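# Place cup carrier flat in an upright open paper bag

## Task

Get the cup carrier inside the paper bag, resting flat and upright on the bag's floor, with the bag left standing on the table and open, its rim raised along the whole edge. It only counts if everything stays that way without the robot supporting it. Finally release the carrier and withdraw both grippers.

## Robot and tools

Robot: two arms, left_arm and right_arm. Each has six joints (waist, shoulder, elbow, wrist pitch, wrist yaw, wrist roll) and a two-finger gripper. The fingers extend along the gripper's +z axis and close along its y axis. The reported hand point sits between the finger pads, roughly 1 cm short of the tips.

Frame: a single world frame. Origin on the table surface midway between the arms, +z up, +x forward over the table, left_arm on the +y side. The names left and right refer to arms, not to sides of any picture. Reported hand positions can be somewhat wrong, more so when an arm reaches far.

Tool execute_actions takes "actions", a list holding at most one entry, and an optional "pictures" boolean (images come by default). Three forms:
- Empty list: just report the current state, no command.
- Move: {"rows": [...], "steps": n}. Up to 15 rows; steps 1 to 15 (default 15), each step 1/30 s. One row is used per step; if rows run out, the final row repeats. Every row is one flat list of 14 numbers covering both arms, even if only one moves: left_arm waist, shoulder, elbow, wrist pitch, wrist yaw, wrist roll, opening, then the same seven for right_arm. Joint values are absolute target angles in radians, on the same scale as the Joint positions readout, not offsets. Opening is an absolute value from -1 (closed) to +1 (fully open).
- Wait: {"steps": n} with n up to 300, no command; it returns once n steps have elapsed since the previous result, your reply time included.
A refused call sends nothing.

Joint ranges (rad), each arm: waist -2.618 to 3.054, shoulder 0.000 to 3.142, elbow 0.000 to 3.142, wrist pitch -1.571 to 1.571, wrist yaw -1.571 to 1.571, wrist roll -2.094 to 2.094. A target more than 0.036 beyond a range end, and beyond the joint's last reported angle, gets the call refused. True ends may differ from these by up to 0.036 either way; over-range targets are clipped at the true end and the result may print "joint sent to its limit" (possibly about an earlier, still running action). No such line does not prove there is room left.

Motion: speed is capped. Each step the target sent to a joint stays within a lead of its measured angle: 0.202 rad waist, 0.258 shoulder, 0.238 elbow, 0.573 wrist pitch, 0.522 wrist yaw and roll. If targets would move a gripper over 70 mm from where it is measured, all that arm's targets are pulled back proportionally. So large moves need several calls. The simulation keeps running while you think; arms keep heading to the last row sent until everything has nearly stopped or a step is HELD. Fingers in mid-motion finish moving regardless.

Gripping: grip_measured reports finger opening on the command scale; Joint positions gives it in metres (0.094 m is fully open). Each gripper's reading may be off by about 1 mm, consistently. Away from -1 and +1, fingers go to where grip_measured equals your command. To hold something, command about 0.03 below its grip_measured for a firm grip, a smaller margin for a gentler one. Pad force tops out around 50 to 62 N (sometimes lower, and weaker on parts under about 2 mm thick); first contact can spike higher. Held parts may occasionally be yanked, and loose objects nudged, by outside disturbances.

Result lines: the state line `left_arm: …` | `right_arm: …` gives end_effector_position (m) and end_effector_quat_wxyz per gripper. Joint positions and Joint velocities list each arm's joints (rad, rad/s) then finger gap (m, m/s). "joint command not followed" means the clearance check altered or blocked some joint targets; the rest of the row still ran. HELD marks steps where all or part of your row was not sent. Joint torques follow joint order without the gripper; they are total drive output, nonzero even unloaded, with per-arm offset, scale and noise, and friction can mimic or mask loads. Motor heat builds while holding loads: MOTOR HOT appears from 75 °C; at 90 °C that arm is halted for 10 seconds; at 100 °C that arm goes limp and drops until cooled. Both are reported as OVER-TEMPERATURE FAULT.

Cameras: cam_head_left, cam_head_right, cam_high (504x504 each), cam_left_wrist, cam_right_wrist (616x616, fisheye). Calibration per camera (K, distortion D, T_world_to_cam mapping world to camera coordinates) is supplied and is approximate; wrist camera poses follow their arm's joint readings.

Tool zoom_image: {"camera": name, "region": [x0, y0, x1, y1]} in pixels of that camera's latest image, origin top-left, region at most 504 by 504. Returns a closer, sharper view.

Tool finished_scene: {"scene": number of the current scene}. Irreversible; the result reports whether the goal was met. Replying without any tool call also ends things.

Avoid: knocking rigid objects off the table (automatic failure), arms striking or pressing on each other, dropping or slipping the carrier, slamming, and heavy pushing. Before finishing, open the grippers and pull both arms away so nothing depends on them.

Each tool is called as name([rows], argument=value, ...), one row to a line, values as JSON.

## Session

execute_actions(actions=[])

Scene clock: 0.00 s of 5400.00 s.
left_arm: end_effector_position=(+0.4092, +0.3556, +0.3166) grip_measured=+1.000 end_effector_quat_wxyz=(+0.578, +0.060, +0.763, +0.282) | right_arm: end_effector_position=(+0.1343, -0.3838, +0.1600) grip_measured=+1.000 end_effector_quat_wxyz=(+0.041, -0.655, +0.745, -0.120)
Joint positions: left_arm=[-0.238  1.039  0.862 -0.03  -0.581  0.418  0.094] | right_arm=[-0.25   0.856  0.95  -1.428  0.096 -1.587  0.094]
Joint velocities: left_arm=[-0.027 -0.012 -0.002 -0.022 -0.022 -0.007  0.   ] | right_arm=[-0.007 -0.002 -0.007  0.037 -0.007 -0.066  0.   ]
Joint torques (N m, as the arm reports them, + toward a larger angle): no reading
Motor temperatures (°C, as the motors report them): left_arm=[24 26 24 25 25 24] | right_arm=[22 23 22 24 23 24]

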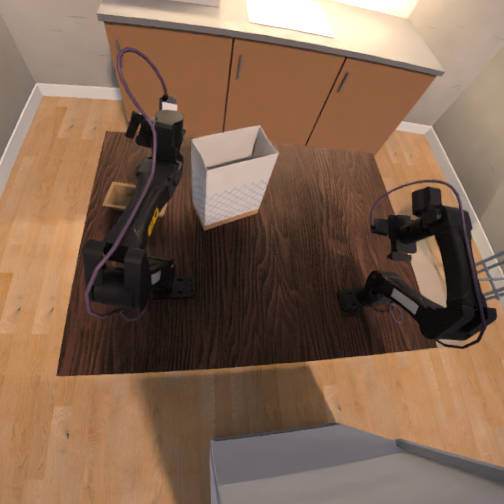

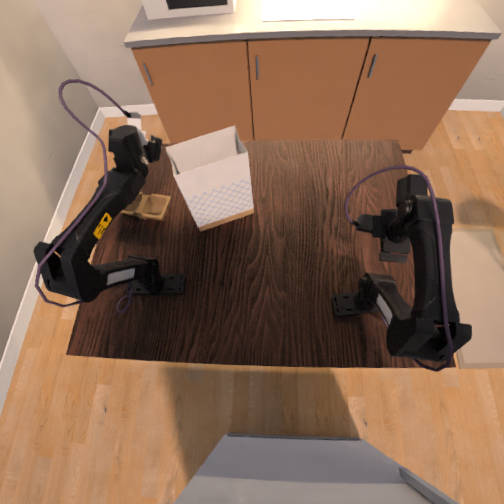

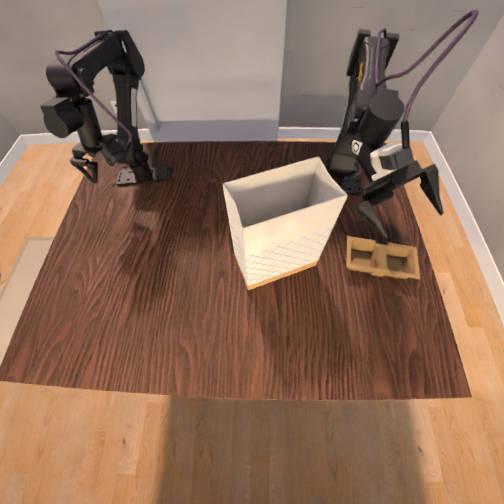

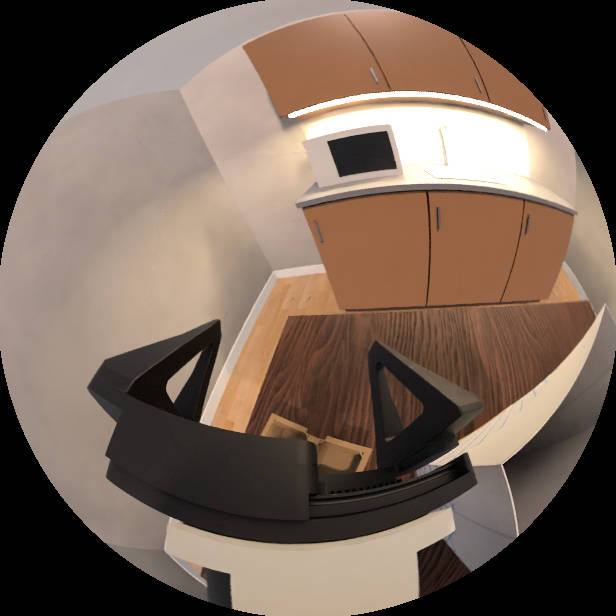

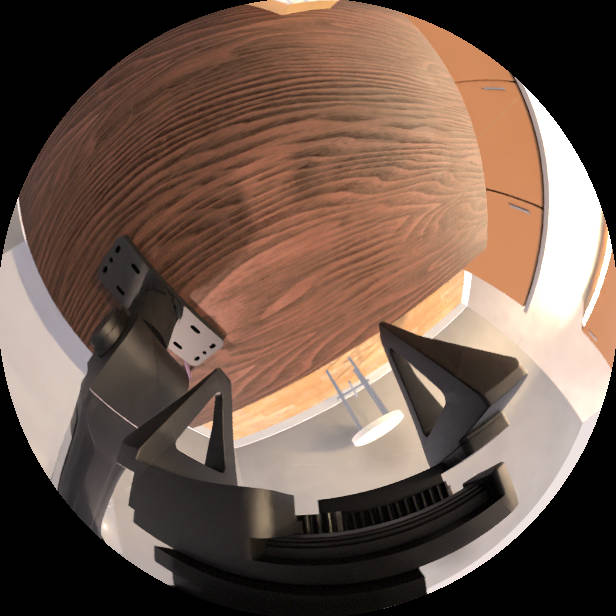

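execute_actions([
  {"rows":[[-0.238,1.039,0.862,-0.03,0,0,1,0,1.2,1.2,-1.57,0,0,1]]},
], pictures=false)

execute_actions([
  {"steps":45},
])

Scene clock: 31.07 s of 5400.00 s.
left_arm: end_effector_position=(+0.4174, +0.2600, +0.3106) grip_measured=+1.000 end_effector_quat_wxyz=(+0.628, +0.083, +0.772, -0.048) | right_arm: end_effector_position=(+0.1656, -0.3306, +0.1685) grip_measured=+1.000 end_effector_quat_wxyz=(-0.007, -0.160, +0.987, -0.005)
Joint positions: left_arm=[-0.234  1.039  0.862 -0.03  -0.027  0.025  0.094] | right_arm=[-0.006  1.217  1.179 -1.547  0.01  -0.21   0.094]
Joint velocities: left_arm=[ 0.012  0.002 -0.007 -0.022  0.11  -0.11   0.   ] | right_arm=[-0.002  0.007 -0.002 -0.066 -0.11   1.355  0.   ]
Joint torques (N m, as the arm reports them, + toward a larger angle): left_arm=[-0.34 -2.26  8.47  2.63  0.11 -0.05] | right_arm=[ 0.47 -4.42  7.93  0.03 -0.07  0.03]
Motor temperatures (°C, as the motors report them): left_arm=[24 26 27 29 25 24] | right_arm=[22 23 23 25 23 24]
Steps of this call (steps 1 to 90: nothing new was sent; then 27.57 s passed at rest; steps 91 to 105: all 15 steps of this action). Readings (joint positions):
91: left_arm=[-0.233 1.039 0.862 -0.031 -0.504 0.350] | right_arm=[-0.208 0.898 0.990 -1.476 0.095 -1.500]
92: left_arm=[-0.233 1.039 0.862 -0.030 -0.407 0.282] | right_arm=[-0.131 0.977 1.064 -1.526 0.080 -1.400]
94: left_arm=[-0.234 1.039 0.862 -0.030 -0.257 0.185] | right_arm=[-0.035 1.126 1.166 -1.523 0.049 -1.201]
98: left_arm=[-0.234 1.039 0.862 -0.030 -0.106 0.082] | right_arm=[-0.006 1.221 1.179 -1.515 0.021 -0.801]
105: the state above

Scene clock: 32.57 s of 5400.00 s.
left_arm: end_effector_position=(+0.4168, +0.2566, +0.3106) grip_measured=+1.000 end_effector_quat_wxyz=(+0.627, +0.084, +0.772, -0.060) | right_arm: end_effector_position=(+0.1638, -0.3299, +0.1685) grip_measured=+1.000 end_effector_quat_wxyz=(-0.010, -0.060, +0.998, -0.003)
Joint positions: left_arm=[-0.234  1.039  0.862 -0.03  -0.007  0.011  0.094] | right_arm=[-0.006  1.217  1.179 -1.554  0.005 -0.009  0.094]
Joint velocities: left_arm=[-0.007 -0.012 -0.012  0.051 -0.007  0.022  0.   ] | right_arm=[ 0.007  0.007 -0.007 -0.066 -0.022 -0.007  0.   ]
Joint torques (N m, as the arm reports them, + toward a larger angle): left_arm=[-0.34 -2.53  8.43  2.64  0.09 -0.06] | right_arm=[ 0.46 -4.36  7.86 -0.04 -0.01  0.09]
Motor temperatures (°C, as the motors report them): left_arm=[24 26 27 29 25 24] | right_arm=[22 23 24 25 23 24]
Steps of this call (steps 1 to 30: the robot went on to your last target; steps 31 to 45: nothing new was sent). Readings (joint positions):
1: left_arm=[-0.234 1.039 0.862 -0.030 -0.022 0.022] | right_arm=[-0.006 1.217 1.179 -1.548 0.009 -0.169]
2: left_arm=[-0.234 1.039 0.862 -0.030 -0.019 0.020] | right_arm=[-0.006 1.217 1.179 -1.549 0.008 -0.137]
4: left_arm=[-0.234 1.039 0.862 -0.030 -0.015 0.017] | right_arm=[-0.006 1.217 1.179 -1.551 0.007 -0.090]
8: left_arm=[-0.234 1.039 0.862 -0.030 -0.010 0.013] | right_arm=[-0.006 1.217 1.179 -1.553 0.006 -0.042]
45: the state above
All arms were judged still, so your last target was given up. Only a new action makes them travel on or press farther. Fingers that are still opening or closing keep moving.
camera_calibration (this result's frames):
cam_left_wrist: T_world_to_cam=[[-0.194967, -0.964893, 0.175978, 0.268214], [-0.680844, 0.00399308, -0.732417, 0.537498], [0.706002, -0.262611, -0.657721, 0.088516], [0, 0, 0, 1]] pos_world=[0.355753, 0.279897, 0.404692]
cam_right_wrist: T_world_to_cam=[[-0.177049, -0.978092, 0.109498, -0.320859], [-0.835741, 0.208168, 0.508137, 0.151639], [-0.519799, -0.0015469, -0.854287, 0.329187], [0, 0, 0, 1]] pos_world=[0.241034, -0.344886, 0.2393]

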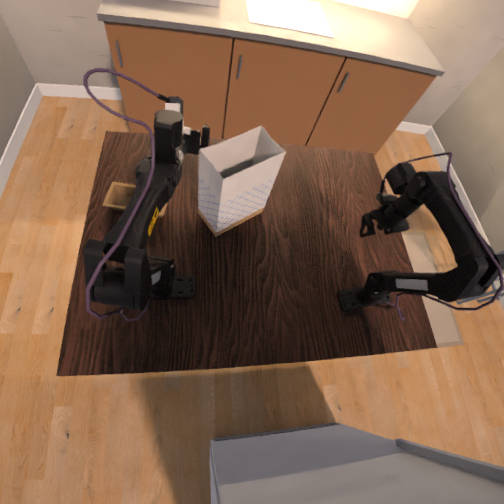

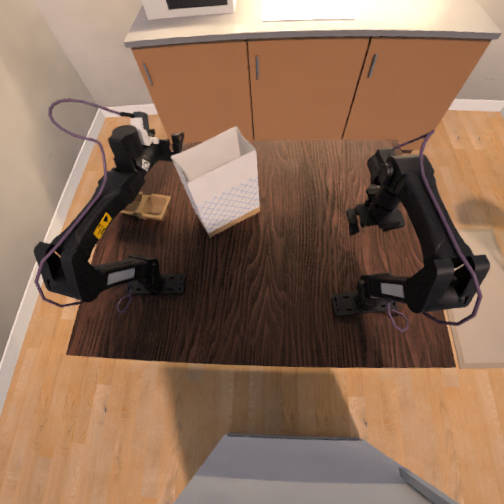

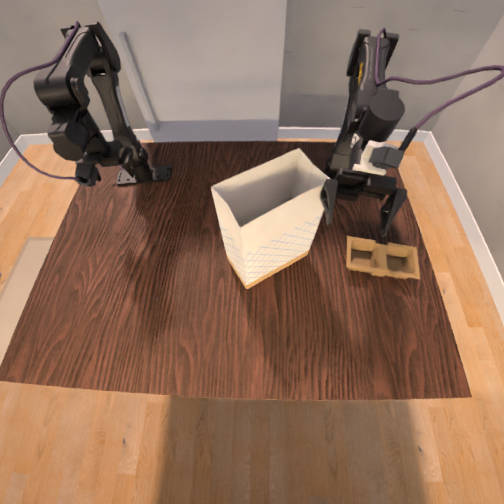

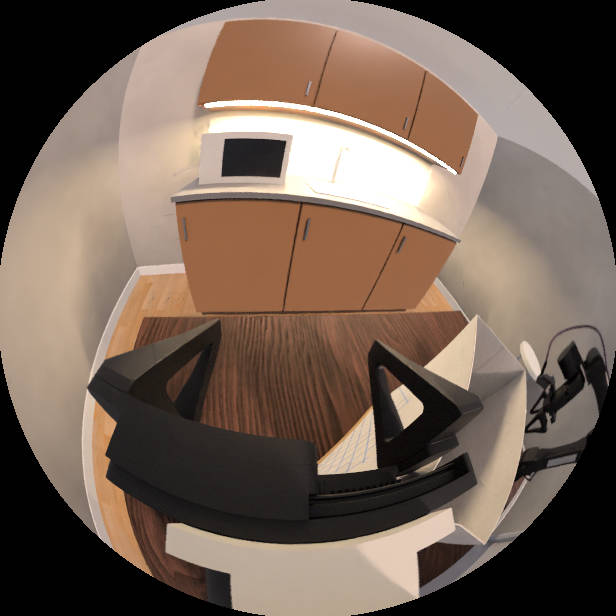

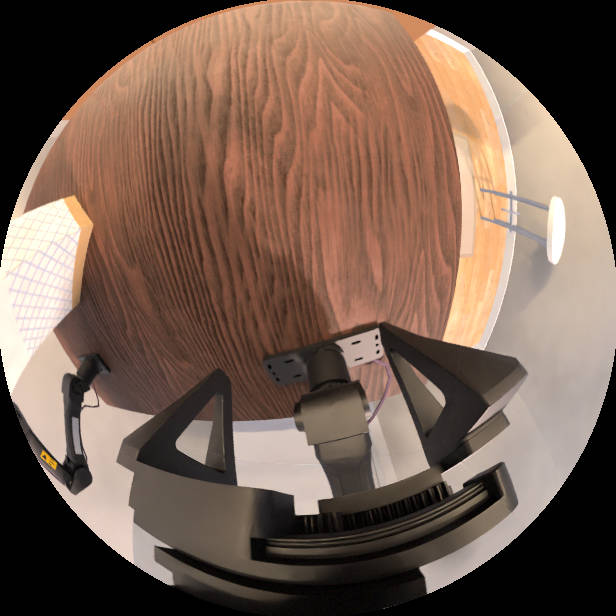

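execute_actions([
  {"rows":[[0.37,1.039,0.862,-0.6,0,0.5,1,0,1.2,1.2,-1.57,0,0,1]]},
], pictures=false)

execute_actions([
  {"rows":[[0.37,1.816,1.556,-1.31,0,0.5,1,0,1.2,1.2,-1.57,0,0,1]]},
], pictures=false)

execute_actions([
  {"steps":30},
])

Scene clock: 60.17 s of 5400.00 s.
left_arm: end_effector_position=(+0.3398, +0.4623, +0.1965) grip_measured=+1.000 end_effector_quat_wxyz=(+0.367, +0.028, +0.913, +0.176) | right_arm: end_effector_position=(+0.1638, -0.3299, +0.1685) grip_measured=+1.000 end_effector_quat_wxyz=(-0.010, -0.060, +0.998, -0.003)
Joint positions: left_arm=[ 0.375  1.039  0.865 -0.557 -0.013  0.465  0.094] | right_arm=[-0.006  1.217  1.179 -1.554  0.005 -0.009  0.094]
Joint velocities: left_arm=[-0.017 -0.012 -0.007 -0.183  0.051  0.154  0.   ] | right_arm=[ 0.032 -0.012 -0.007  0.022 -0.007  0.007  0.   ]
Joint torques (N m, as the arm reports them, + toward a larger angle): left_arm=[-0.4  -2.23  7.86  2.13  0.13  0.14] | right_arm=[ 0.42 -4.48  7.98 -0.02 -0.04  0.06]
Motor temperatures (°C, as the motors report them): left_arm=[24 26 28 31 25 24] | right_arm=[22 24 25 24 23 24]
Steps of this call (steps 1 to 90: nothing new was sent; then 24.10 s passed at rest; steps 91 to 105: all 15 steps of this action). Readings (joint positions):
91: left_arm=[-0.216 1.039 0.864 -0.069 0.004 0.061] | right_arm=[-0.006 1.217 1.179 -1.554 0.005 -0.009]
92: left_arm=[-0.179 1.038 0.865 -0.122 0.009 0.117] | right_arm=[-0.006 1.217 1.179 -1.554 0.005 -0.009]
94: left_arm=[-0.077 1.039 0.865 -0.246 0.010 0.217] | right_arm=[-0.006 1.217 1.179 -1.554 0.005 -0.009]
98: left_arm=[0.195 1.039 0.865 -0.439 0.008 0.372] | right_arm=[-0.006 1.217 1.179 -1.554 0.005 -0.009]
105: the state above

Scene clock: 60.67 s of 5400.00 s.
left_arm: end_effector_position=(+0.3595, +0.4697, +0.1035) grip_measured=+1.000 end_effector_quat_wxyz=(-0.002, +0.045, +0.999, +0.004) | right_arm: end_effector_position=(+0.1638, -0.3299, +0.1685) grip_measured=+1.000 end_effector_quat_wxyz=(-0.010, -0.060, +0.998, -0.003)
Joint positions: left_arm=[ 0.375  1.85   1.528 -1.25  -0.009  0.488  0.094] | right_arm=[-0.006  1.217  1.179 -1.554  0.005 -0.008  0.094]
Joint velocities: left_arm=[-0.017 -0.139  0.012 -0.33  -0.007 -0.022  0.   ] | right_arm=[-0.012 -0.007 -0.012 -0.022  0.007  0.022  0.   ]
Joint torques (N m, as the arm reports them, + toward a larger angle): left_arm=[-0.36 -9.61  9.14  0.34  0.12  0.1 ] | right_arm=[ 0.42 -4.58  7.82 -0.02 -0.04  0.02]
Motor temperatures (°C, as the motors report them): left_arm=[24 26 28 31 25 24] | right_arm=[22 24 25 24 23 24]
Steps of this call (steps 1 to 15: all 15 steps of this action). Readings (joint positions):
1: left_arm=[0.375 1.078 0.914 -0.660 -0.012 0.470] | right_arm=[-0.006 1.217 1.179 -1.554 0.005 -0.009]
2: left_arm=[0.375 1.153 0.997 -0.784 -0.011 0.475] | right_arm=[-0.006 1.217 1.179 -1.554 0.005 -0.009]
4: left_arm=[0.375 1.332 1.169 -0.972 -0.010 0.481] | right_arm=[-0.006 1.217 1.179 -1.554 0.005 -0.008]
8: left_arm=[0.375 1.691 1.483 -1.153 -0.009 0.486] | right_arm=[-0.006 1.217 1.179 -1.554 0.005 -0.008]
15: the state above

Scene clock: 61.67 s of 5400.00 s.
left_arm: end_effector_position=(+0.3496, +0.4655, +0.1073) grip_measured=+1.000 end_effector_quat_wxyz=(-0.017, +0.046, +0.999, -0.003) | right_arm: end_effector_position=(+0.1638, -0.3299, +0.1685) grip_measured=+1.000 end_effector_quat_wxyz=(-0.010, -0.060, +0.998, -0.003)
Joint positions: left_arm=[ 0.375  1.838  1.528 -1.294 -0.009  0.489  0.094] | right_arm=[-0.006  1.217  1.179 -1.554  0.005 -0.008  0.094]
Joint velocities: left_arm=[-0.002  0.002  0.007  0.007 -0.037  0.007  0.   ] | right_arm=[ 0.007 -0.007  0.007 -0.007 -0.051 -0.007  0.   ]
Joint torques (N m, as the arm reports them, + toward a larger angle): left_arm=[-0.36 -9.42  9.03  0.31  0.11  0.11] | right_arm=[ 0.4  -4.54  8.06  0.   -0.03  0.06]
Motor temperatures (°C, as the motors report them): left_arm=[24 27 28 31 25 24] | right_arm=[22 24 25 24 23 24]
Steps of this call (steps 1 to 30: the robot went on to your last target). Readings (joint positions):
1: left_arm=[0.375 1.845 1.528 -1.260 -0.009 0.489] | right_arm=[-0.006 1.217 1.179 -1.554 0.005 -0.008]
2: left_arm=[0.375 1.842 1.528 -1.267 -0.009 0.489] | right_arm=[-0.006 1.217 1.179 -1.554 0.005 -0.008]
4: left_arm=[0.375 1.839 1.528 -1.278 -0.009 0.489] | right_arm=[-0.006 1.217 1.179 -1.554 0.005 -0.008]
8: left_arm=[0.375 1.838 1.528 -1.288 -0.009 0.489] | right_arm=[-0.006 1.217 1.179 -1.554 0.005 -0.008]
30: the state above
All arms were judged still, so your last target was given up. Only a new action makes them travel on or press farther. Fingers that are still opening or closing keep moving.
camera_calibration (this result's frames):
cam_left_wrist: T_world_to_cam=[[0.0952375, -0.994901, 0.0332027, 0.4203], [-0.844889, -0.0631499, 0.531201, 0.295083], [-0.526395, -0.0786428, -0.846595, 0.422578], [0, 0, 0, 1]] pos_world=[0.431727, 0.470024, 0.187049]
cam_right_wrist: T_world_to_cam=[[-0.177423, -0.978023, 0.109505, -0.320776], [-0.835663, 0.208491, 0.508133, 0.151733], [-0.519797, -0.00135527, -0.854289, 0.32925], [0, 0, 0, 1]] pos_world=[0.241028, -0.344915, 0.239301]

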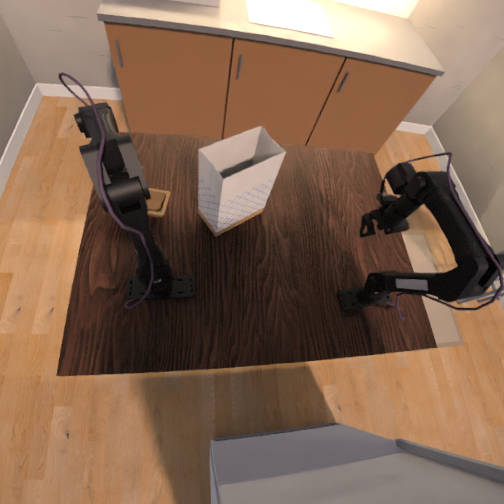

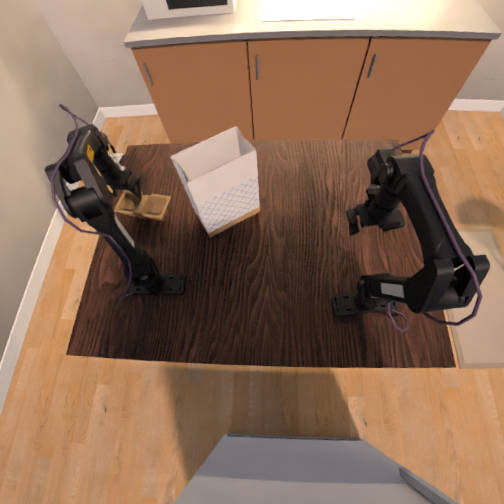

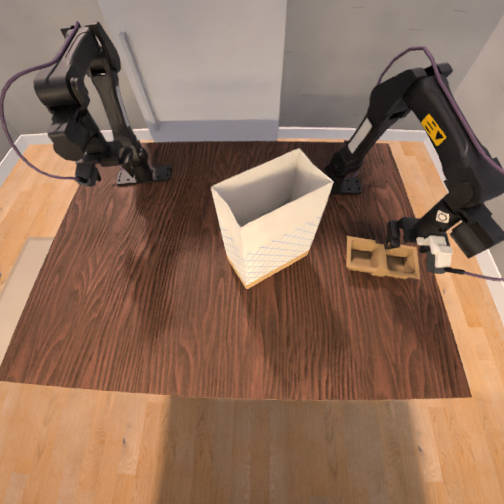

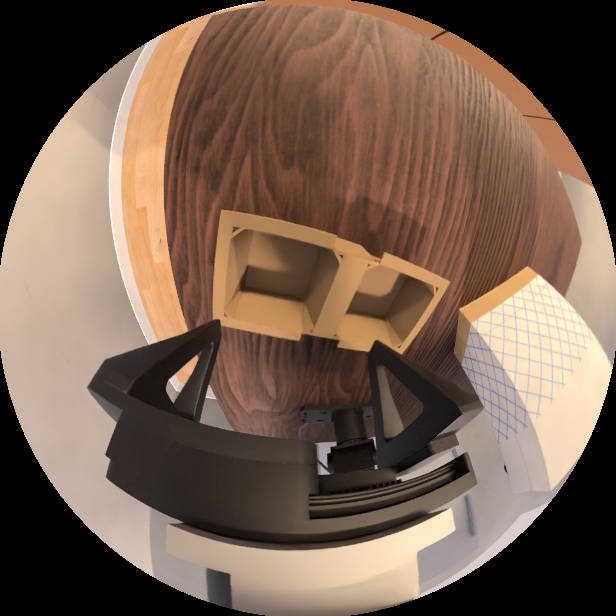

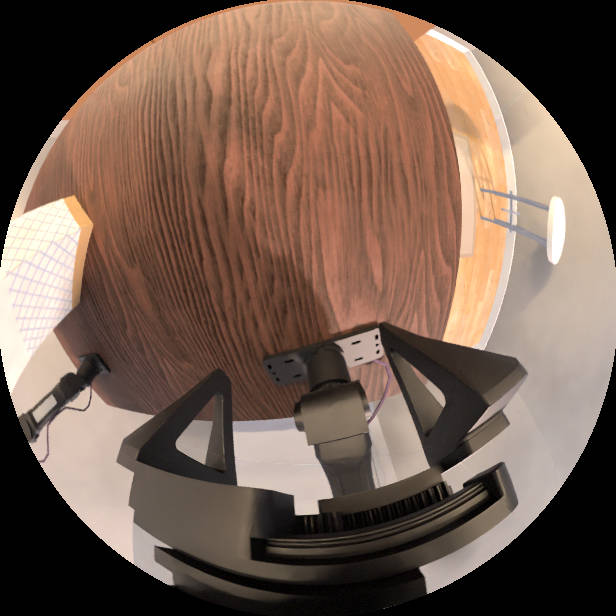

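execute_actions([
  {"rows":[[0.29,1.81,1.47,-1.2,0,0.47,1,0,1.2,1.2,-1.57,0,0,1]]},
])

Scene clock: 79.43 s of 5400.00 s.
left_arm: end_effector_position=(+0.3671, +0.4387, +0.0986) grip_measured=+1.000 end_effector_quat_wxyz=(+0.001, +0.087, +0.996, +0.002) | right_arm: end_effector_position=(+0.1637, -0.3299, +0.1685) grip_measured=+1.000 end_effector_quat_wxyz=(-0.011, -0.060, +0.998, -0.003)
Joint positions: left_arm=[ 0.285  1.832  1.486 -1.221 -0.003  0.481  0.094] | right_arm=[-0.006  1.217  1.179 -1.554  0.005 -0.008  0.094]
Joint velocities: left_arm=[-0.002  0.007  0.002  0.022 -0.037 -0.081  0.   ] | right_arm=[-0.007  0.007 -0.002 -0.007 -0.037 -0.081  0.   ]
Joint torques (N m, as the arm reports them, + toward a larger angle): left_arm=[ 0.19 -9.29  5.41  0.85  0.03 -0.07] | right_arm=[ 0.6  -4.57  7.85  0.   -0.07  0.06]
Motor temperatures (°C, as the motors report them): left_arm=[24 32 28 28 25 24] | right_arm=[22 24 25 24 23 24]
Steps of this call (steps 1 to 90: nothing new was sent; then 14.27 s passed at rest; steps 91 to 105: all 15 steps of this action). Readings (joint positions):
91: left_arm=[0.367 1.836 1.520 -1.281 -0.012 0.487] | right_arm=[-0.006 1.217 1.179 -1.554 0.005 -0.008]
92: left_arm=[0.353 1.832 1.509 -1.266 -0.013 0.485] | right_arm=[-0.006 1.217 1.179 -1.554 0.005 -0.008]
94: left_arm=[0.316 1.832 1.494 -1.249 -0.011 0.484] | right_arm=[-0.006 1.217 1.179 -1.554 0.005 -0.008]
98: left_arm=[0.285 1.832 1.486 -1.233 -0.003 0.483] | right_arm=[-0.006 1.217 1.179 -1.554 0.005 -0.008]
105: the state above
camera_calibration (this result's frames):
cam_left_wrist: T_world_to_cam=[[0.0127388, -0.999539, 0.0275602, 0.425143], [-0.866471, 0.00272208, 0.49922, 0.294904], [-0.499065, -0.0302396, -0.866037, 0.392995], [0, 0, 0, 1]] pos_world=[0.44624, 0.436029, 0.181409]
cam_right_wrist: T_world_to_cam=[[-0.177381, -0.978019, 0.109614, -0.320827], [-0.83547, 0.208512, 0.508441, 0.151579], [-0.520121, -0.0013914, -0.854092, 0.329211], [0, 0, 0, 1]] pos_world=[0.240961, -0.344923, 0.239274]

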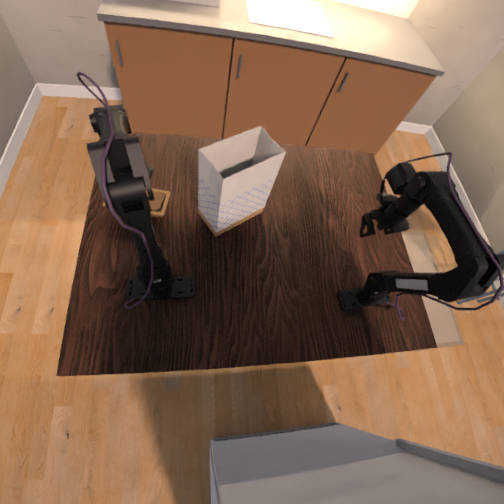

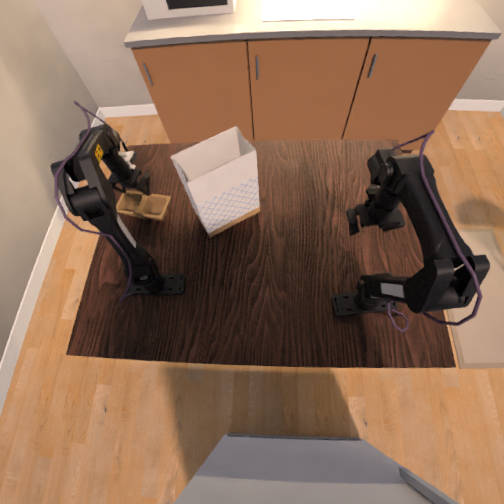

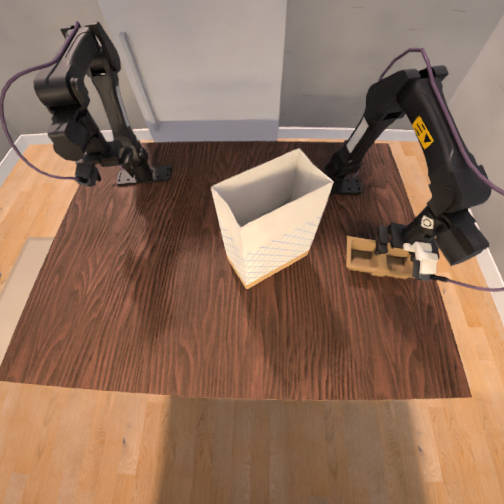

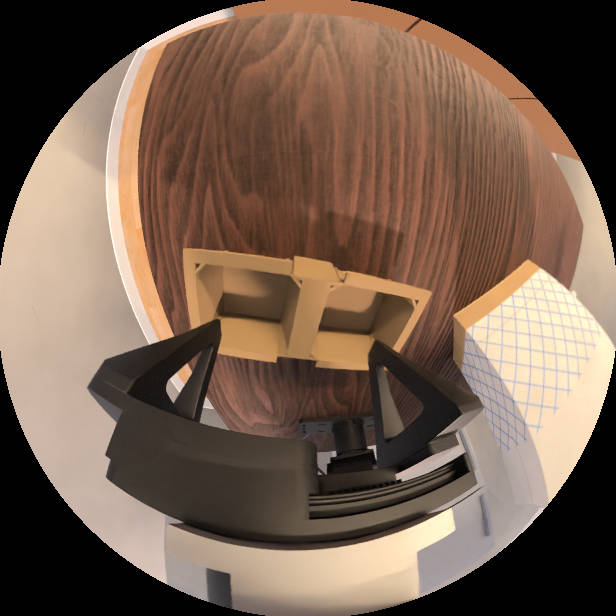

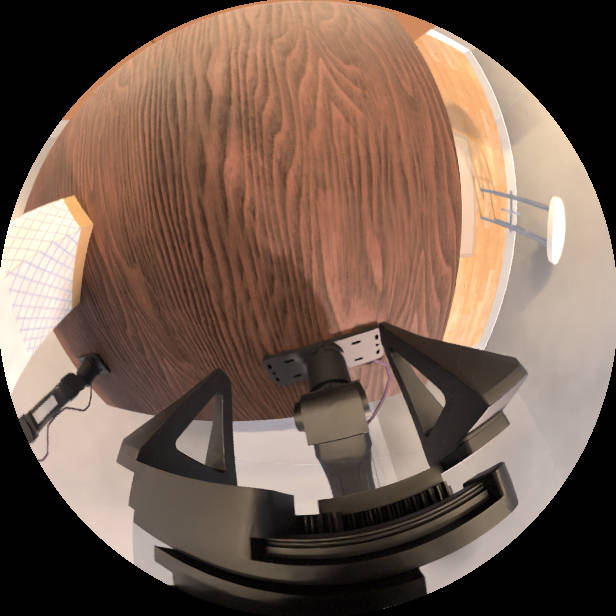

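execute_actions([
  {"rows":[[0.29,1.945,1.42,-1.03,0,0.47,1,0,1.2,1.2,-1.57,0,0,1]]},
])

Scene clock: 119.97 s of 5400.00 s.
left_arm: end_effector_position=(+0.3820, +0.4435, +0.0401) grip_measured=+1.000 end_effector_quat_wxyz=(-0.012, +0.086, +0.996, -0.003) | right_arm: end_effector_position=(+0.1637, -0.3299, +0.1685) grip_measured=+1.000 end_effector_quat_wxyz=(-0.011, -0.060, +0.998, -0.003)
Joint positions: left_arm=[ 0.285  1.963  1.424 -1.057 -0.003  0.48   0.094] | right_arm=[-0.006  1.217  1.179 -1.554  0.005 -0.008  0.094]
Joint velocities: left_arm=[-0.002  0.002  0.012  0.007 -0.051  0.037  0.   ] | right_arm=[ 0.012 -0.007  0.012 -0.007 -0.037 -0.022  0.   ]
Joint torques (N m, as the arm reports them, + toward a larger angle): left_arm=[ 0.3  -9.79  5.97  0.7   0.05 -0.05] | right_arm=[ 0.48 -4.58  8.   -0.05  0.03  0.04]
Motor temperatures (°C, as the motors report them): left_arm=[24 35 26 27 25 24] | right_arm=[22 24 25 24 23 24]
Steps of this call (steps 1 to 15: the robot went on to your last target; steps 16 to 90: nothing new was sent; then 37.03 s passed at rest; steps 91 to 105: all 15 steps of this action). Readings (joint positions):
91: left_arm=[0.285 1.840 1.480 -1.201 -0.003 0.481] | right_arm=[-0.006 1.217 1.179 -1.554 0.005 -0.008]
92: left_arm=[0.285 1.855 1.475 -1.171 -0.003 0.481] | right_arm=[-0.006 1.217 1.179 -1.554 0.005 -0.008]
94: left_arm=[0.285 1.903 1.459 -1.118 -0.003 0.481] | right_arm=[-0.006 1.217 1.179 -1.554 0.005 -0.008]
98: left_arm=[0.285 1.961 1.426 -1.076 -0.003 0.480] | right_arm=[-0.006 1.217 1.179 -1.554 0.005 -0.008]
105: the state above
camera_calibration (this result's frames):
cam_left_wrist: T_world_to_cam=[[0.0143788, -0.99925, 0.0359511, 0.43021], [-0.852352, 0.0065489, 0.522928, 0.329012], [-0.522771, -0.038162, -0.851618, 0.361829], [0, 0, 0, 1]] pos_world=[0.463401, 0.441541, 0.120624]
cam_right_wrist: T_world_to_cam=[[-0.177381, -0.978019, 0.109614, -0.320827], [-0.83547, 0.208512, 0.508441, 0.151579], [-0.520121, -0.0013914, -0.854092, 0.329211], [0, 0, 0, 1]] pos_world=[0.240961, -0.344923, 0.239274]

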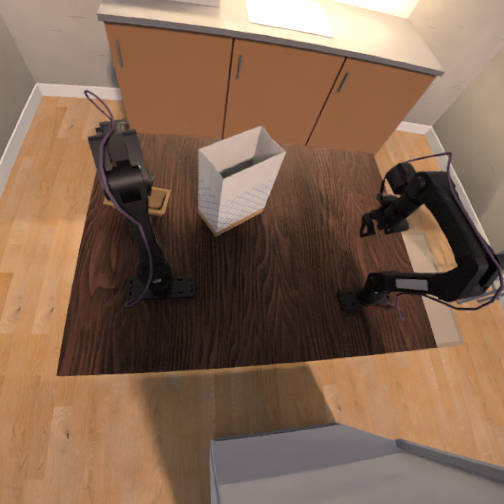

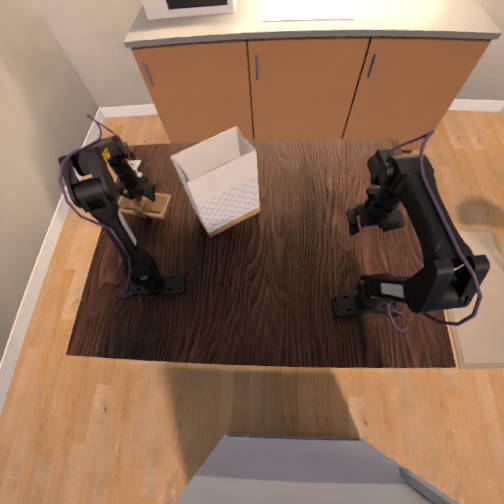

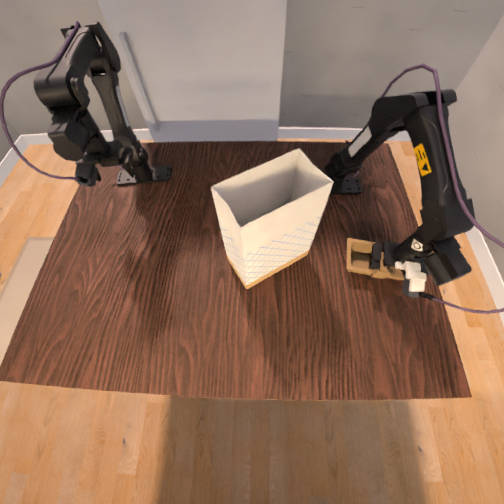

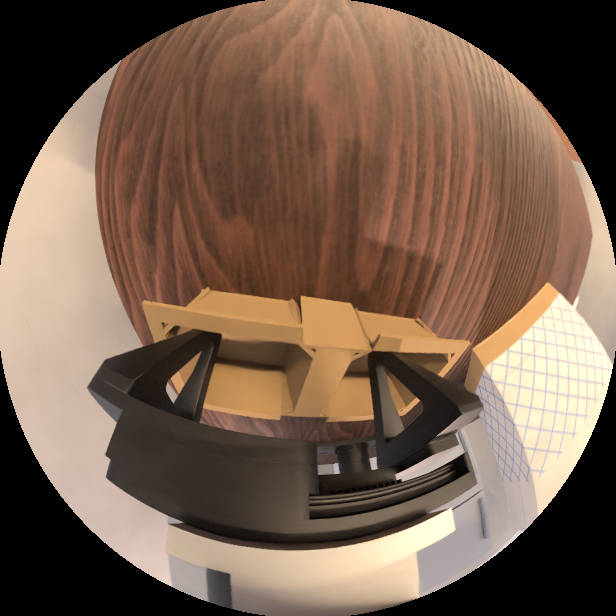

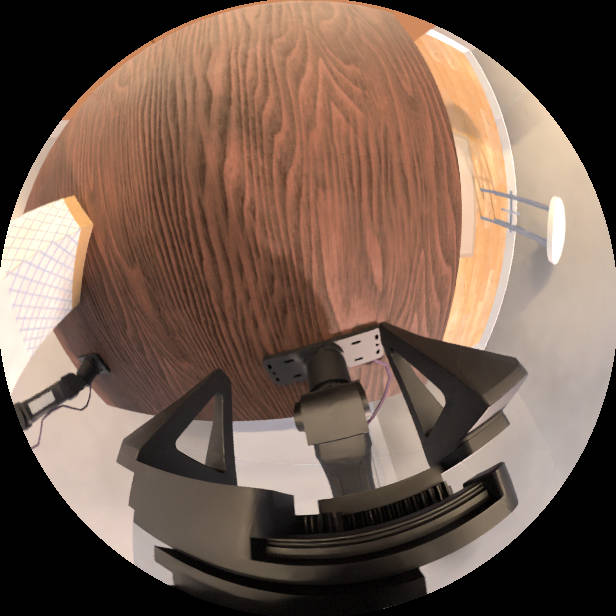

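execute_actions([
  {"rows":[[0.29,1.875,1.34,-1.02,0,0.47,1,0,1.2,1.2,-1.57,0,0,1]]},
])

Scene clock: 125.97 s of 5400.00 s.
left_arm: end_effector_position=(+0.3719, +0.4403, +0.0463) grip_measured=+1.000 end_effector_quat_wxyz=(-0.001, +0.086, +0.996, +0.001) | right_arm: end_effector_position=(+0.1637, -0.3299, +0.1685) grip_measured=+1.000 end_effector_quat_wxyz=(-0.011, -0.060, +0.998, -0.003)
Joint positions: left_arm=[ 0.285  1.896  1.357 -1.033 -0.003  0.48   0.094] | right_arm=[-0.006  1.217  1.179 -1.554  0.005 -0.008  0.094]
Joint velocities: left_arm=[ 0.007  0.002  0.012  0.066  0.007 -0.007  0.   ] | right_arm=[ 0.007 -0.002 -0.002 -0.007  0.081  0.066  0.   ]
Joint torques (N m, as the arm reports them, + toward a larger angle): left_arm=[ 0.26 -9.57  5.04  0.76  0.06 -0.06] | right_arm=[ 0.51 -4.48  7.9  -0.04 -0.06  0.07]
Motor temperatures (°C, as the motors report them): left_arm=[24 36 27 27 25 24] | right_arm=[22 24 26 24 23 24]
Steps of this call (steps 1 to 15: the robot went on to your last target; steps 16 to 90: nothing new was sent; then 2.50 s passed at rest; steps 91 to 105: all 15 steps of this action). Readings (joint positions):
91: left_arm=[0.285 1.953 1.410 -1.039 -0.003 0.480] | right_arm=[-0.006 1.217 1.179 -1.554 0.005 -0.008]
92: left_arm=[0.285 1.937 1.388 -1.032 -0.003 0.480] | right_arm=[-0.006 1.217 1.179 -1.554 0.005 -0.008]
94: left_arm=[0.285 1.910 1.361 -1.034 -0.003 0.480] | right_arm=[-0.006 1.217 1.179 -1.554 0.005 -0.008]
98: left_arm=[0.285 1.896 1.357 -1.033 -0.003 0.480] | right_arm=[-0.006 1.217 1.179 -1.554 0.005 -0.008]
105: the state above
camera_calibration (this result's frames):
cam_left_wrist: T_world_to_cam=[[0.0136455, -0.999483, 0.0291098, 0.427619], [-0.863922, 0.00287302, 0.503617, 0.324003], [-0.503441, -0.0320207, -0.863436, 0.352356], [0, 0, 0, 1]] pos_world=[0.451469, 0.43775, 0.128616]
cam_right_wrist: T_world_to_cam=[[-0.177381, -0.978019, 0.109614, -0.320827], [-0.83547, 0.208512, 0.508441, 0.151579], [-0.520121, -0.0013914, -0.854092, 0.329211], [0, 0, 0, 1]] pos_world=[0.240961, -0.344923, 0.239274]

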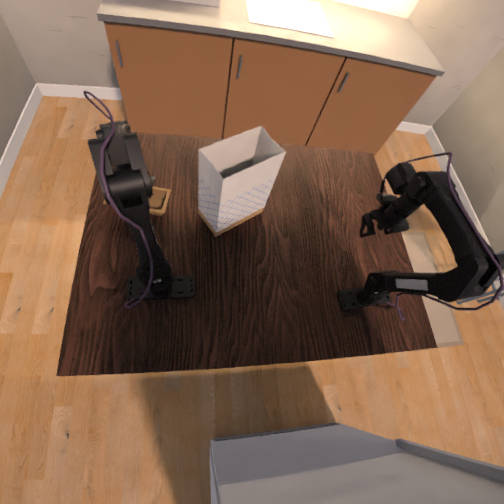

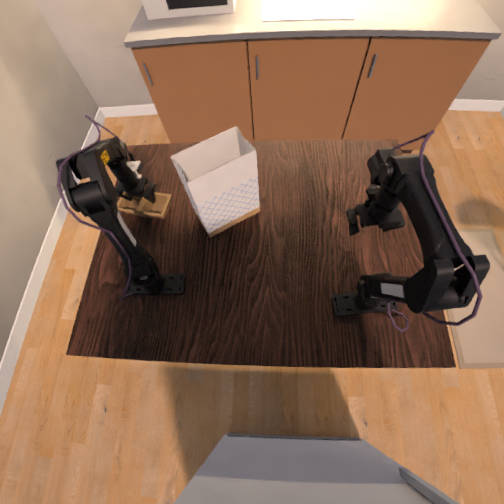

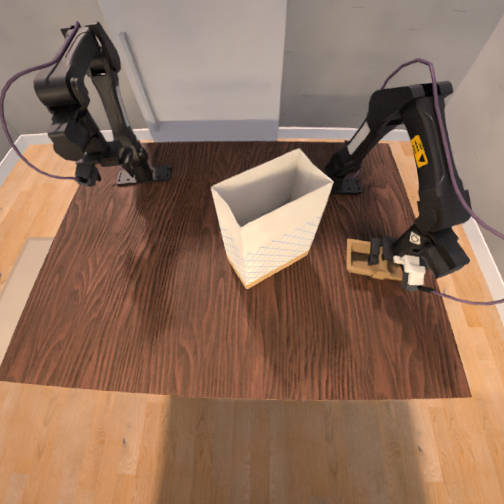

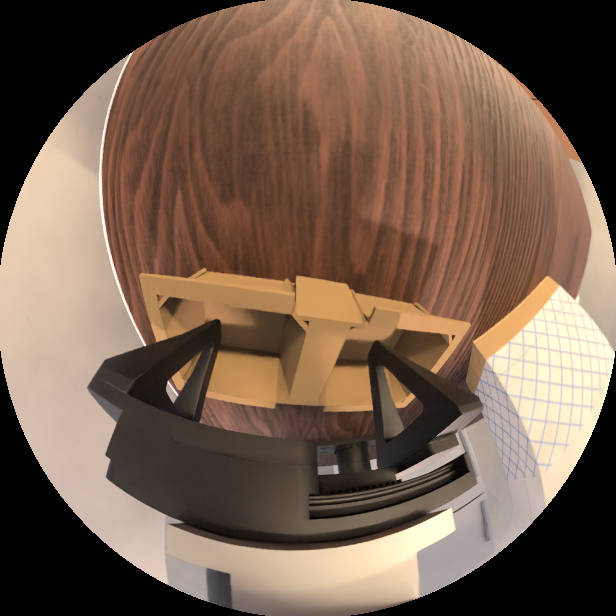

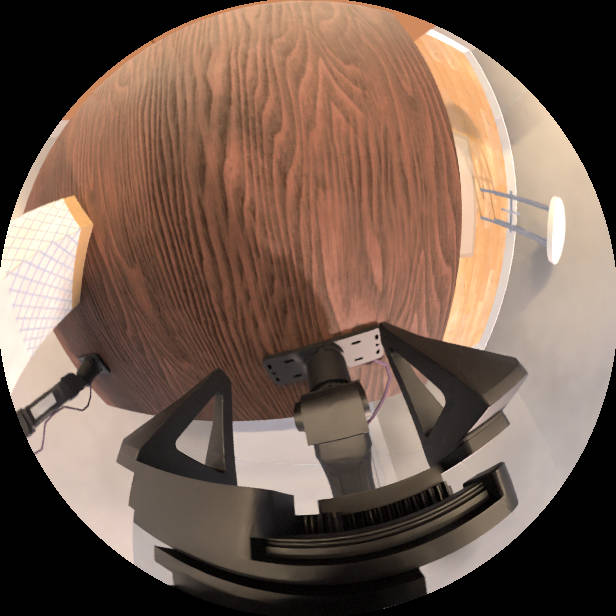

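execute_actions([
  {"rows":[[0.29,1.835,1.23,-0.95,0,0.47,1,0,1.2,1.2,-1.57,0,0,1]]},
], pictures=false)

execute_actions([
  {"rows":[[0.29,1.835,1.23,-0.95,0,0.47,-1,0,1.2,1.2,-1.57,0,0,1]]},
], pictures=false)

execute_actions([
  {"steps":20},
])

Scene clock: 133.00 s of 5400.00 s.
left_arm: end_effector_position=(+0.3526, +0.4342, +0.0307) grip_measured=+1.000 end_effector_quat_wxyz=(-0.009, +0.086, +0.996, -0.002) | right_arm: end_effector_position=(+0.1637, -0.3299, +0.1685) grip_measured=+1.000 end_effector_quat_wxyz=(-0.011, -0.060, +0.998, -0.003)
Joint positions: left_arm=[ 0.285  1.858  1.241 -0.972 -0.003  0.48   0.094] | right_arm=[-0.006  1.217  1.179 -1.554  0.005 -0.008  0.094]
Joint velocities: left_arm=[ 0.007 -0.002 -0.002 -0.037 -0.037 -0.007  0.   ] | right_arm=[-0.002 -0.012 -0.027 -0.037 -0.022 -0.022  0.   ]
Joint torques (N m, as the arm reports them, + toward a larger angle): left_arm=[ 0.29 -9.2   5.32  0.77  0.06 -0.06] | right_arm=[ 0.37 -4.29  7.73 -0.03 -0.05  0.05]
Motor temperatures (°C, as the motors report them): left_arm=[24 36 26 27 25 24] | right_arm=[22 24 26 24 23 24]
Steps of this call (steps 1 to 15: the robot went on to your last target; steps 16 to 90: nothing new was sent; then 3.53 s passed at rest; steps 91 to 105: all 15 steps of this action). Readings (joint positions):
91: left_arm=[0.285 1.887 1.336 -1.010 -0.003 0.480] | right_arm=[-0.006 1.217 1.179 -1.554 0.005 -0.008]
92: left_arm=[0.285 1.873 1.306 -0.991 -0.003 0.480] | right_arm=[-0.006 1.217 1.179 -1.554 0.005 -0.008]
94: left_arm=[0.285 1.858 1.261 -0.988 -0.003 0.480] | right_arm=[-0.006 1.217 1.179 -1.554 0.005 -0.008]
98: left_arm=[0.285 1.858 1.241 -0.986 -0.003 0.480] | right_arm=[-0.006 1.217 1.179 -1.554 0.005 -0.008]
105: the state above

Scene clock: 133.50 s of 5400.00 s.
left_arm: end_effector_position=(+0.3533, +0.4344, +0.0307) grip_measured=-0.379 end_effector_quat_wxyz=(-0.007, +0.086, +0.996, -0.001) | right_arm: end_effector_position=(+0.1637, -0.3299, +0.1685) grip_measured=+1.000 end_effector_quat_wxyz=(-0.011, -0.060, +0.998, -0.003)
Joint positions: left_arm=[ 0.285  1.858  1.241 -0.969 -0.003  0.479  0.029] | right_arm=[-0.006  1.217  1.179 -1.554  0.005 -0.008  0.094]
Joint velocities: left_arm=[-0.007 -0.007  0.002 -0.051 -0.007  0.007 -0.   ] | right_arm=[ 0.002  0.017 -0.007 -0.022  0.037  0.007  0.   ]
Joint torques (N m, as the arm reports them, + toward a larger angle): left_arm=[ 0.28 -9.27  5.38  0.79  0.06 -0.05] | right_arm=[ 0.49 -4.44  7.71 -0.02  0.01  0.06]
Motor temperatures (°C, as the motors report them): left_arm=[24 36 26 27 25 24] | right_arm=[22 24 26 24 23 24]
Steps of this call (steps 1 to 15: all 15 steps of this action). Readings (joint positions):
1: left_arm=[0.285 1.858 1.241 -0.971 -0.003 0.480] | right_arm=[-0.006 1.217 1.179 -1.554 0.005 -0.008]
2: left_arm=[0.285 1.858 1.241 -0.971 -0.003 0.480] | right_arm=[-0.006 1.217 1.179 -1.554 0.005 -0.008]
4: left_arm=[0.285 1.858 1.241 -0.970 -0.003 0.480] | right_arm=[-0.006 1.217 1.179 -1.554 0.005 -0.008]
8: left_arm=[0.285 1.858 1.241 -0.969 -0.003 0.479] | right_arm=[-0.006 1.217 1.179 -1.554 0.005 -0.008]
15: the state above

Scene clock: 134.17 s of 5400.00 s.
left_arm: end_effector_position=(+0.3533, +0.4344, +0.0307) grip_measured=-0.379 end_effector_quat_wxyz=(-0.007, +0.086, +0.996, -0.001) | right_arm: end_effector_position=(+0.1637, -0.3299, +0.1685) grip_measured=+1.000 end_effector_quat_wxyz=(-0.011, -0.060, +0.998, -0.003)
Joint positions: left_arm=[ 0.285  1.858  1.241 -0.969 -0.003  0.479  0.029] | right_arm=[-0.006  1.217  1.179 -1.554  0.005 -0.008  0.094]
Joint velocities: left_arm=[-0.007 -0.007  0.027 -0.037  0.051  0.022  0.   ] | right_arm=[-0.022  0.007  0.002 -0.066  0.051  0.007  0.   ]
Joint torques (N m, as the arm reports them, + toward a larger angle): left_arm=[ 0.28 -9.29  5.39  0.79  0.06 -0.04] | right_arm=[ 0.56 -4.57  7.97 -0.01 -0.06  0.06]
Motor temperatures (°C, as the motors report them): left_arm=[24 36 26 27 25 24] | right_arm=[22 24 26 24 23 24]
Steps of this call (steps 1 to 15: the robot went on to your last target; steps 16 to 20: nothing new was sent). Readings (joint positions):
1: left_arm=[0.285 1.858 1.241 -0.969 -0.003 0.479] | right_arm=[-0.006 1.217 1.179 -1.554 0.005 -0.008]
2: left_arm=[0.285 1.858 1.241 -0.969 -0.003 0.479] | right_arm=[-0.006 1.217 1.179 -1.554 0.005 -0.008]
4: left_arm=[0.285 1.858 1.241 -0.969 -0.003 0.479] | right_arm=[-0.006 1.217 1.179 -1.554 0.005 -0.008]
8: left_arm=[0.285 1.858 1.241 -0.969 -0.003 0.479] | right_arm=[-0.006 1.217 1.179 -1.554 0.005 -0.008]
20: the state above
All arms were judged still, so your last target was given up. Only a new action makes them travel on or press farther. Fingers that are still opening or closing keep moving.
camera_calibration (this result's frames):
cam_left_wrist: T_world_to_cam=[[0.0148029, -0.999347, 0.0329628, 0.421853], [-0.857447, 0.00427123, 0.514555, 0.312607], [-0.514359, -0.0358808, -0.856824, 0.334743], [0, 0, 0, 1]] pos_world=[0.433977, 0.432253, 0.112057]
cam_right_wrist: T_world_to_cam=[[-0.177381, -0.978019, 0.109614, -0.320827], [-0.83547, 0.208512, 0.508441, 0.151579], [-0.520121, -0.0013914, -0.854092, 0.329211], [0, 0, 0, 1]] pos_world=[0.240961, -0.344923, 0.239274]

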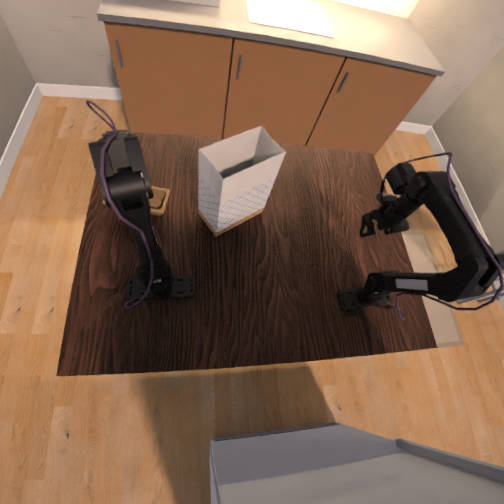

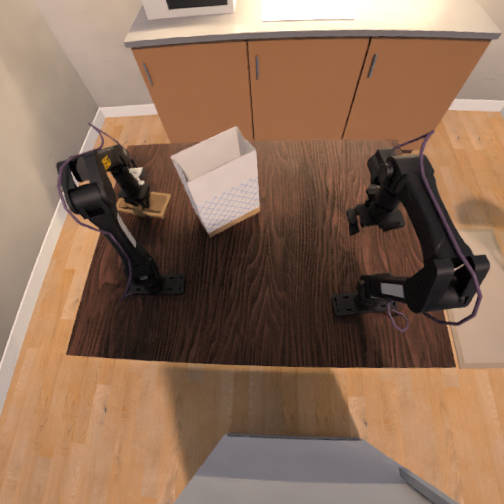

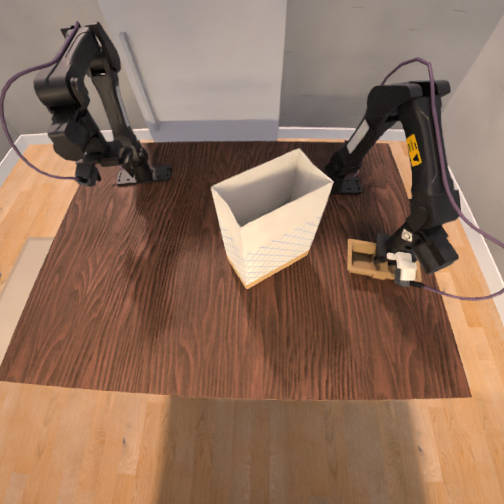

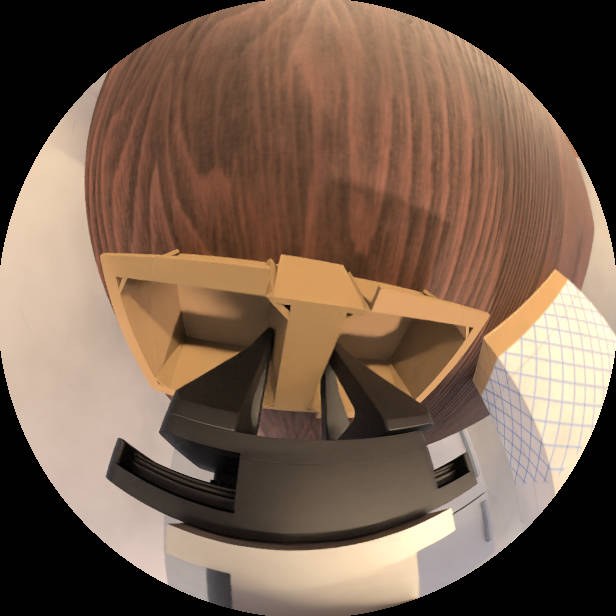

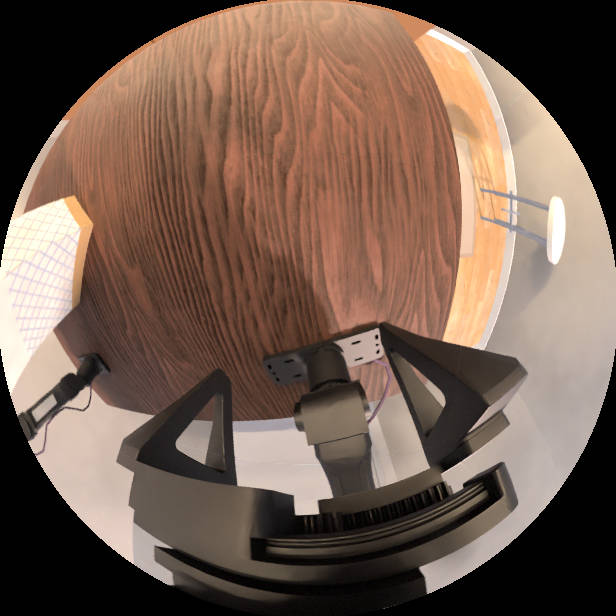

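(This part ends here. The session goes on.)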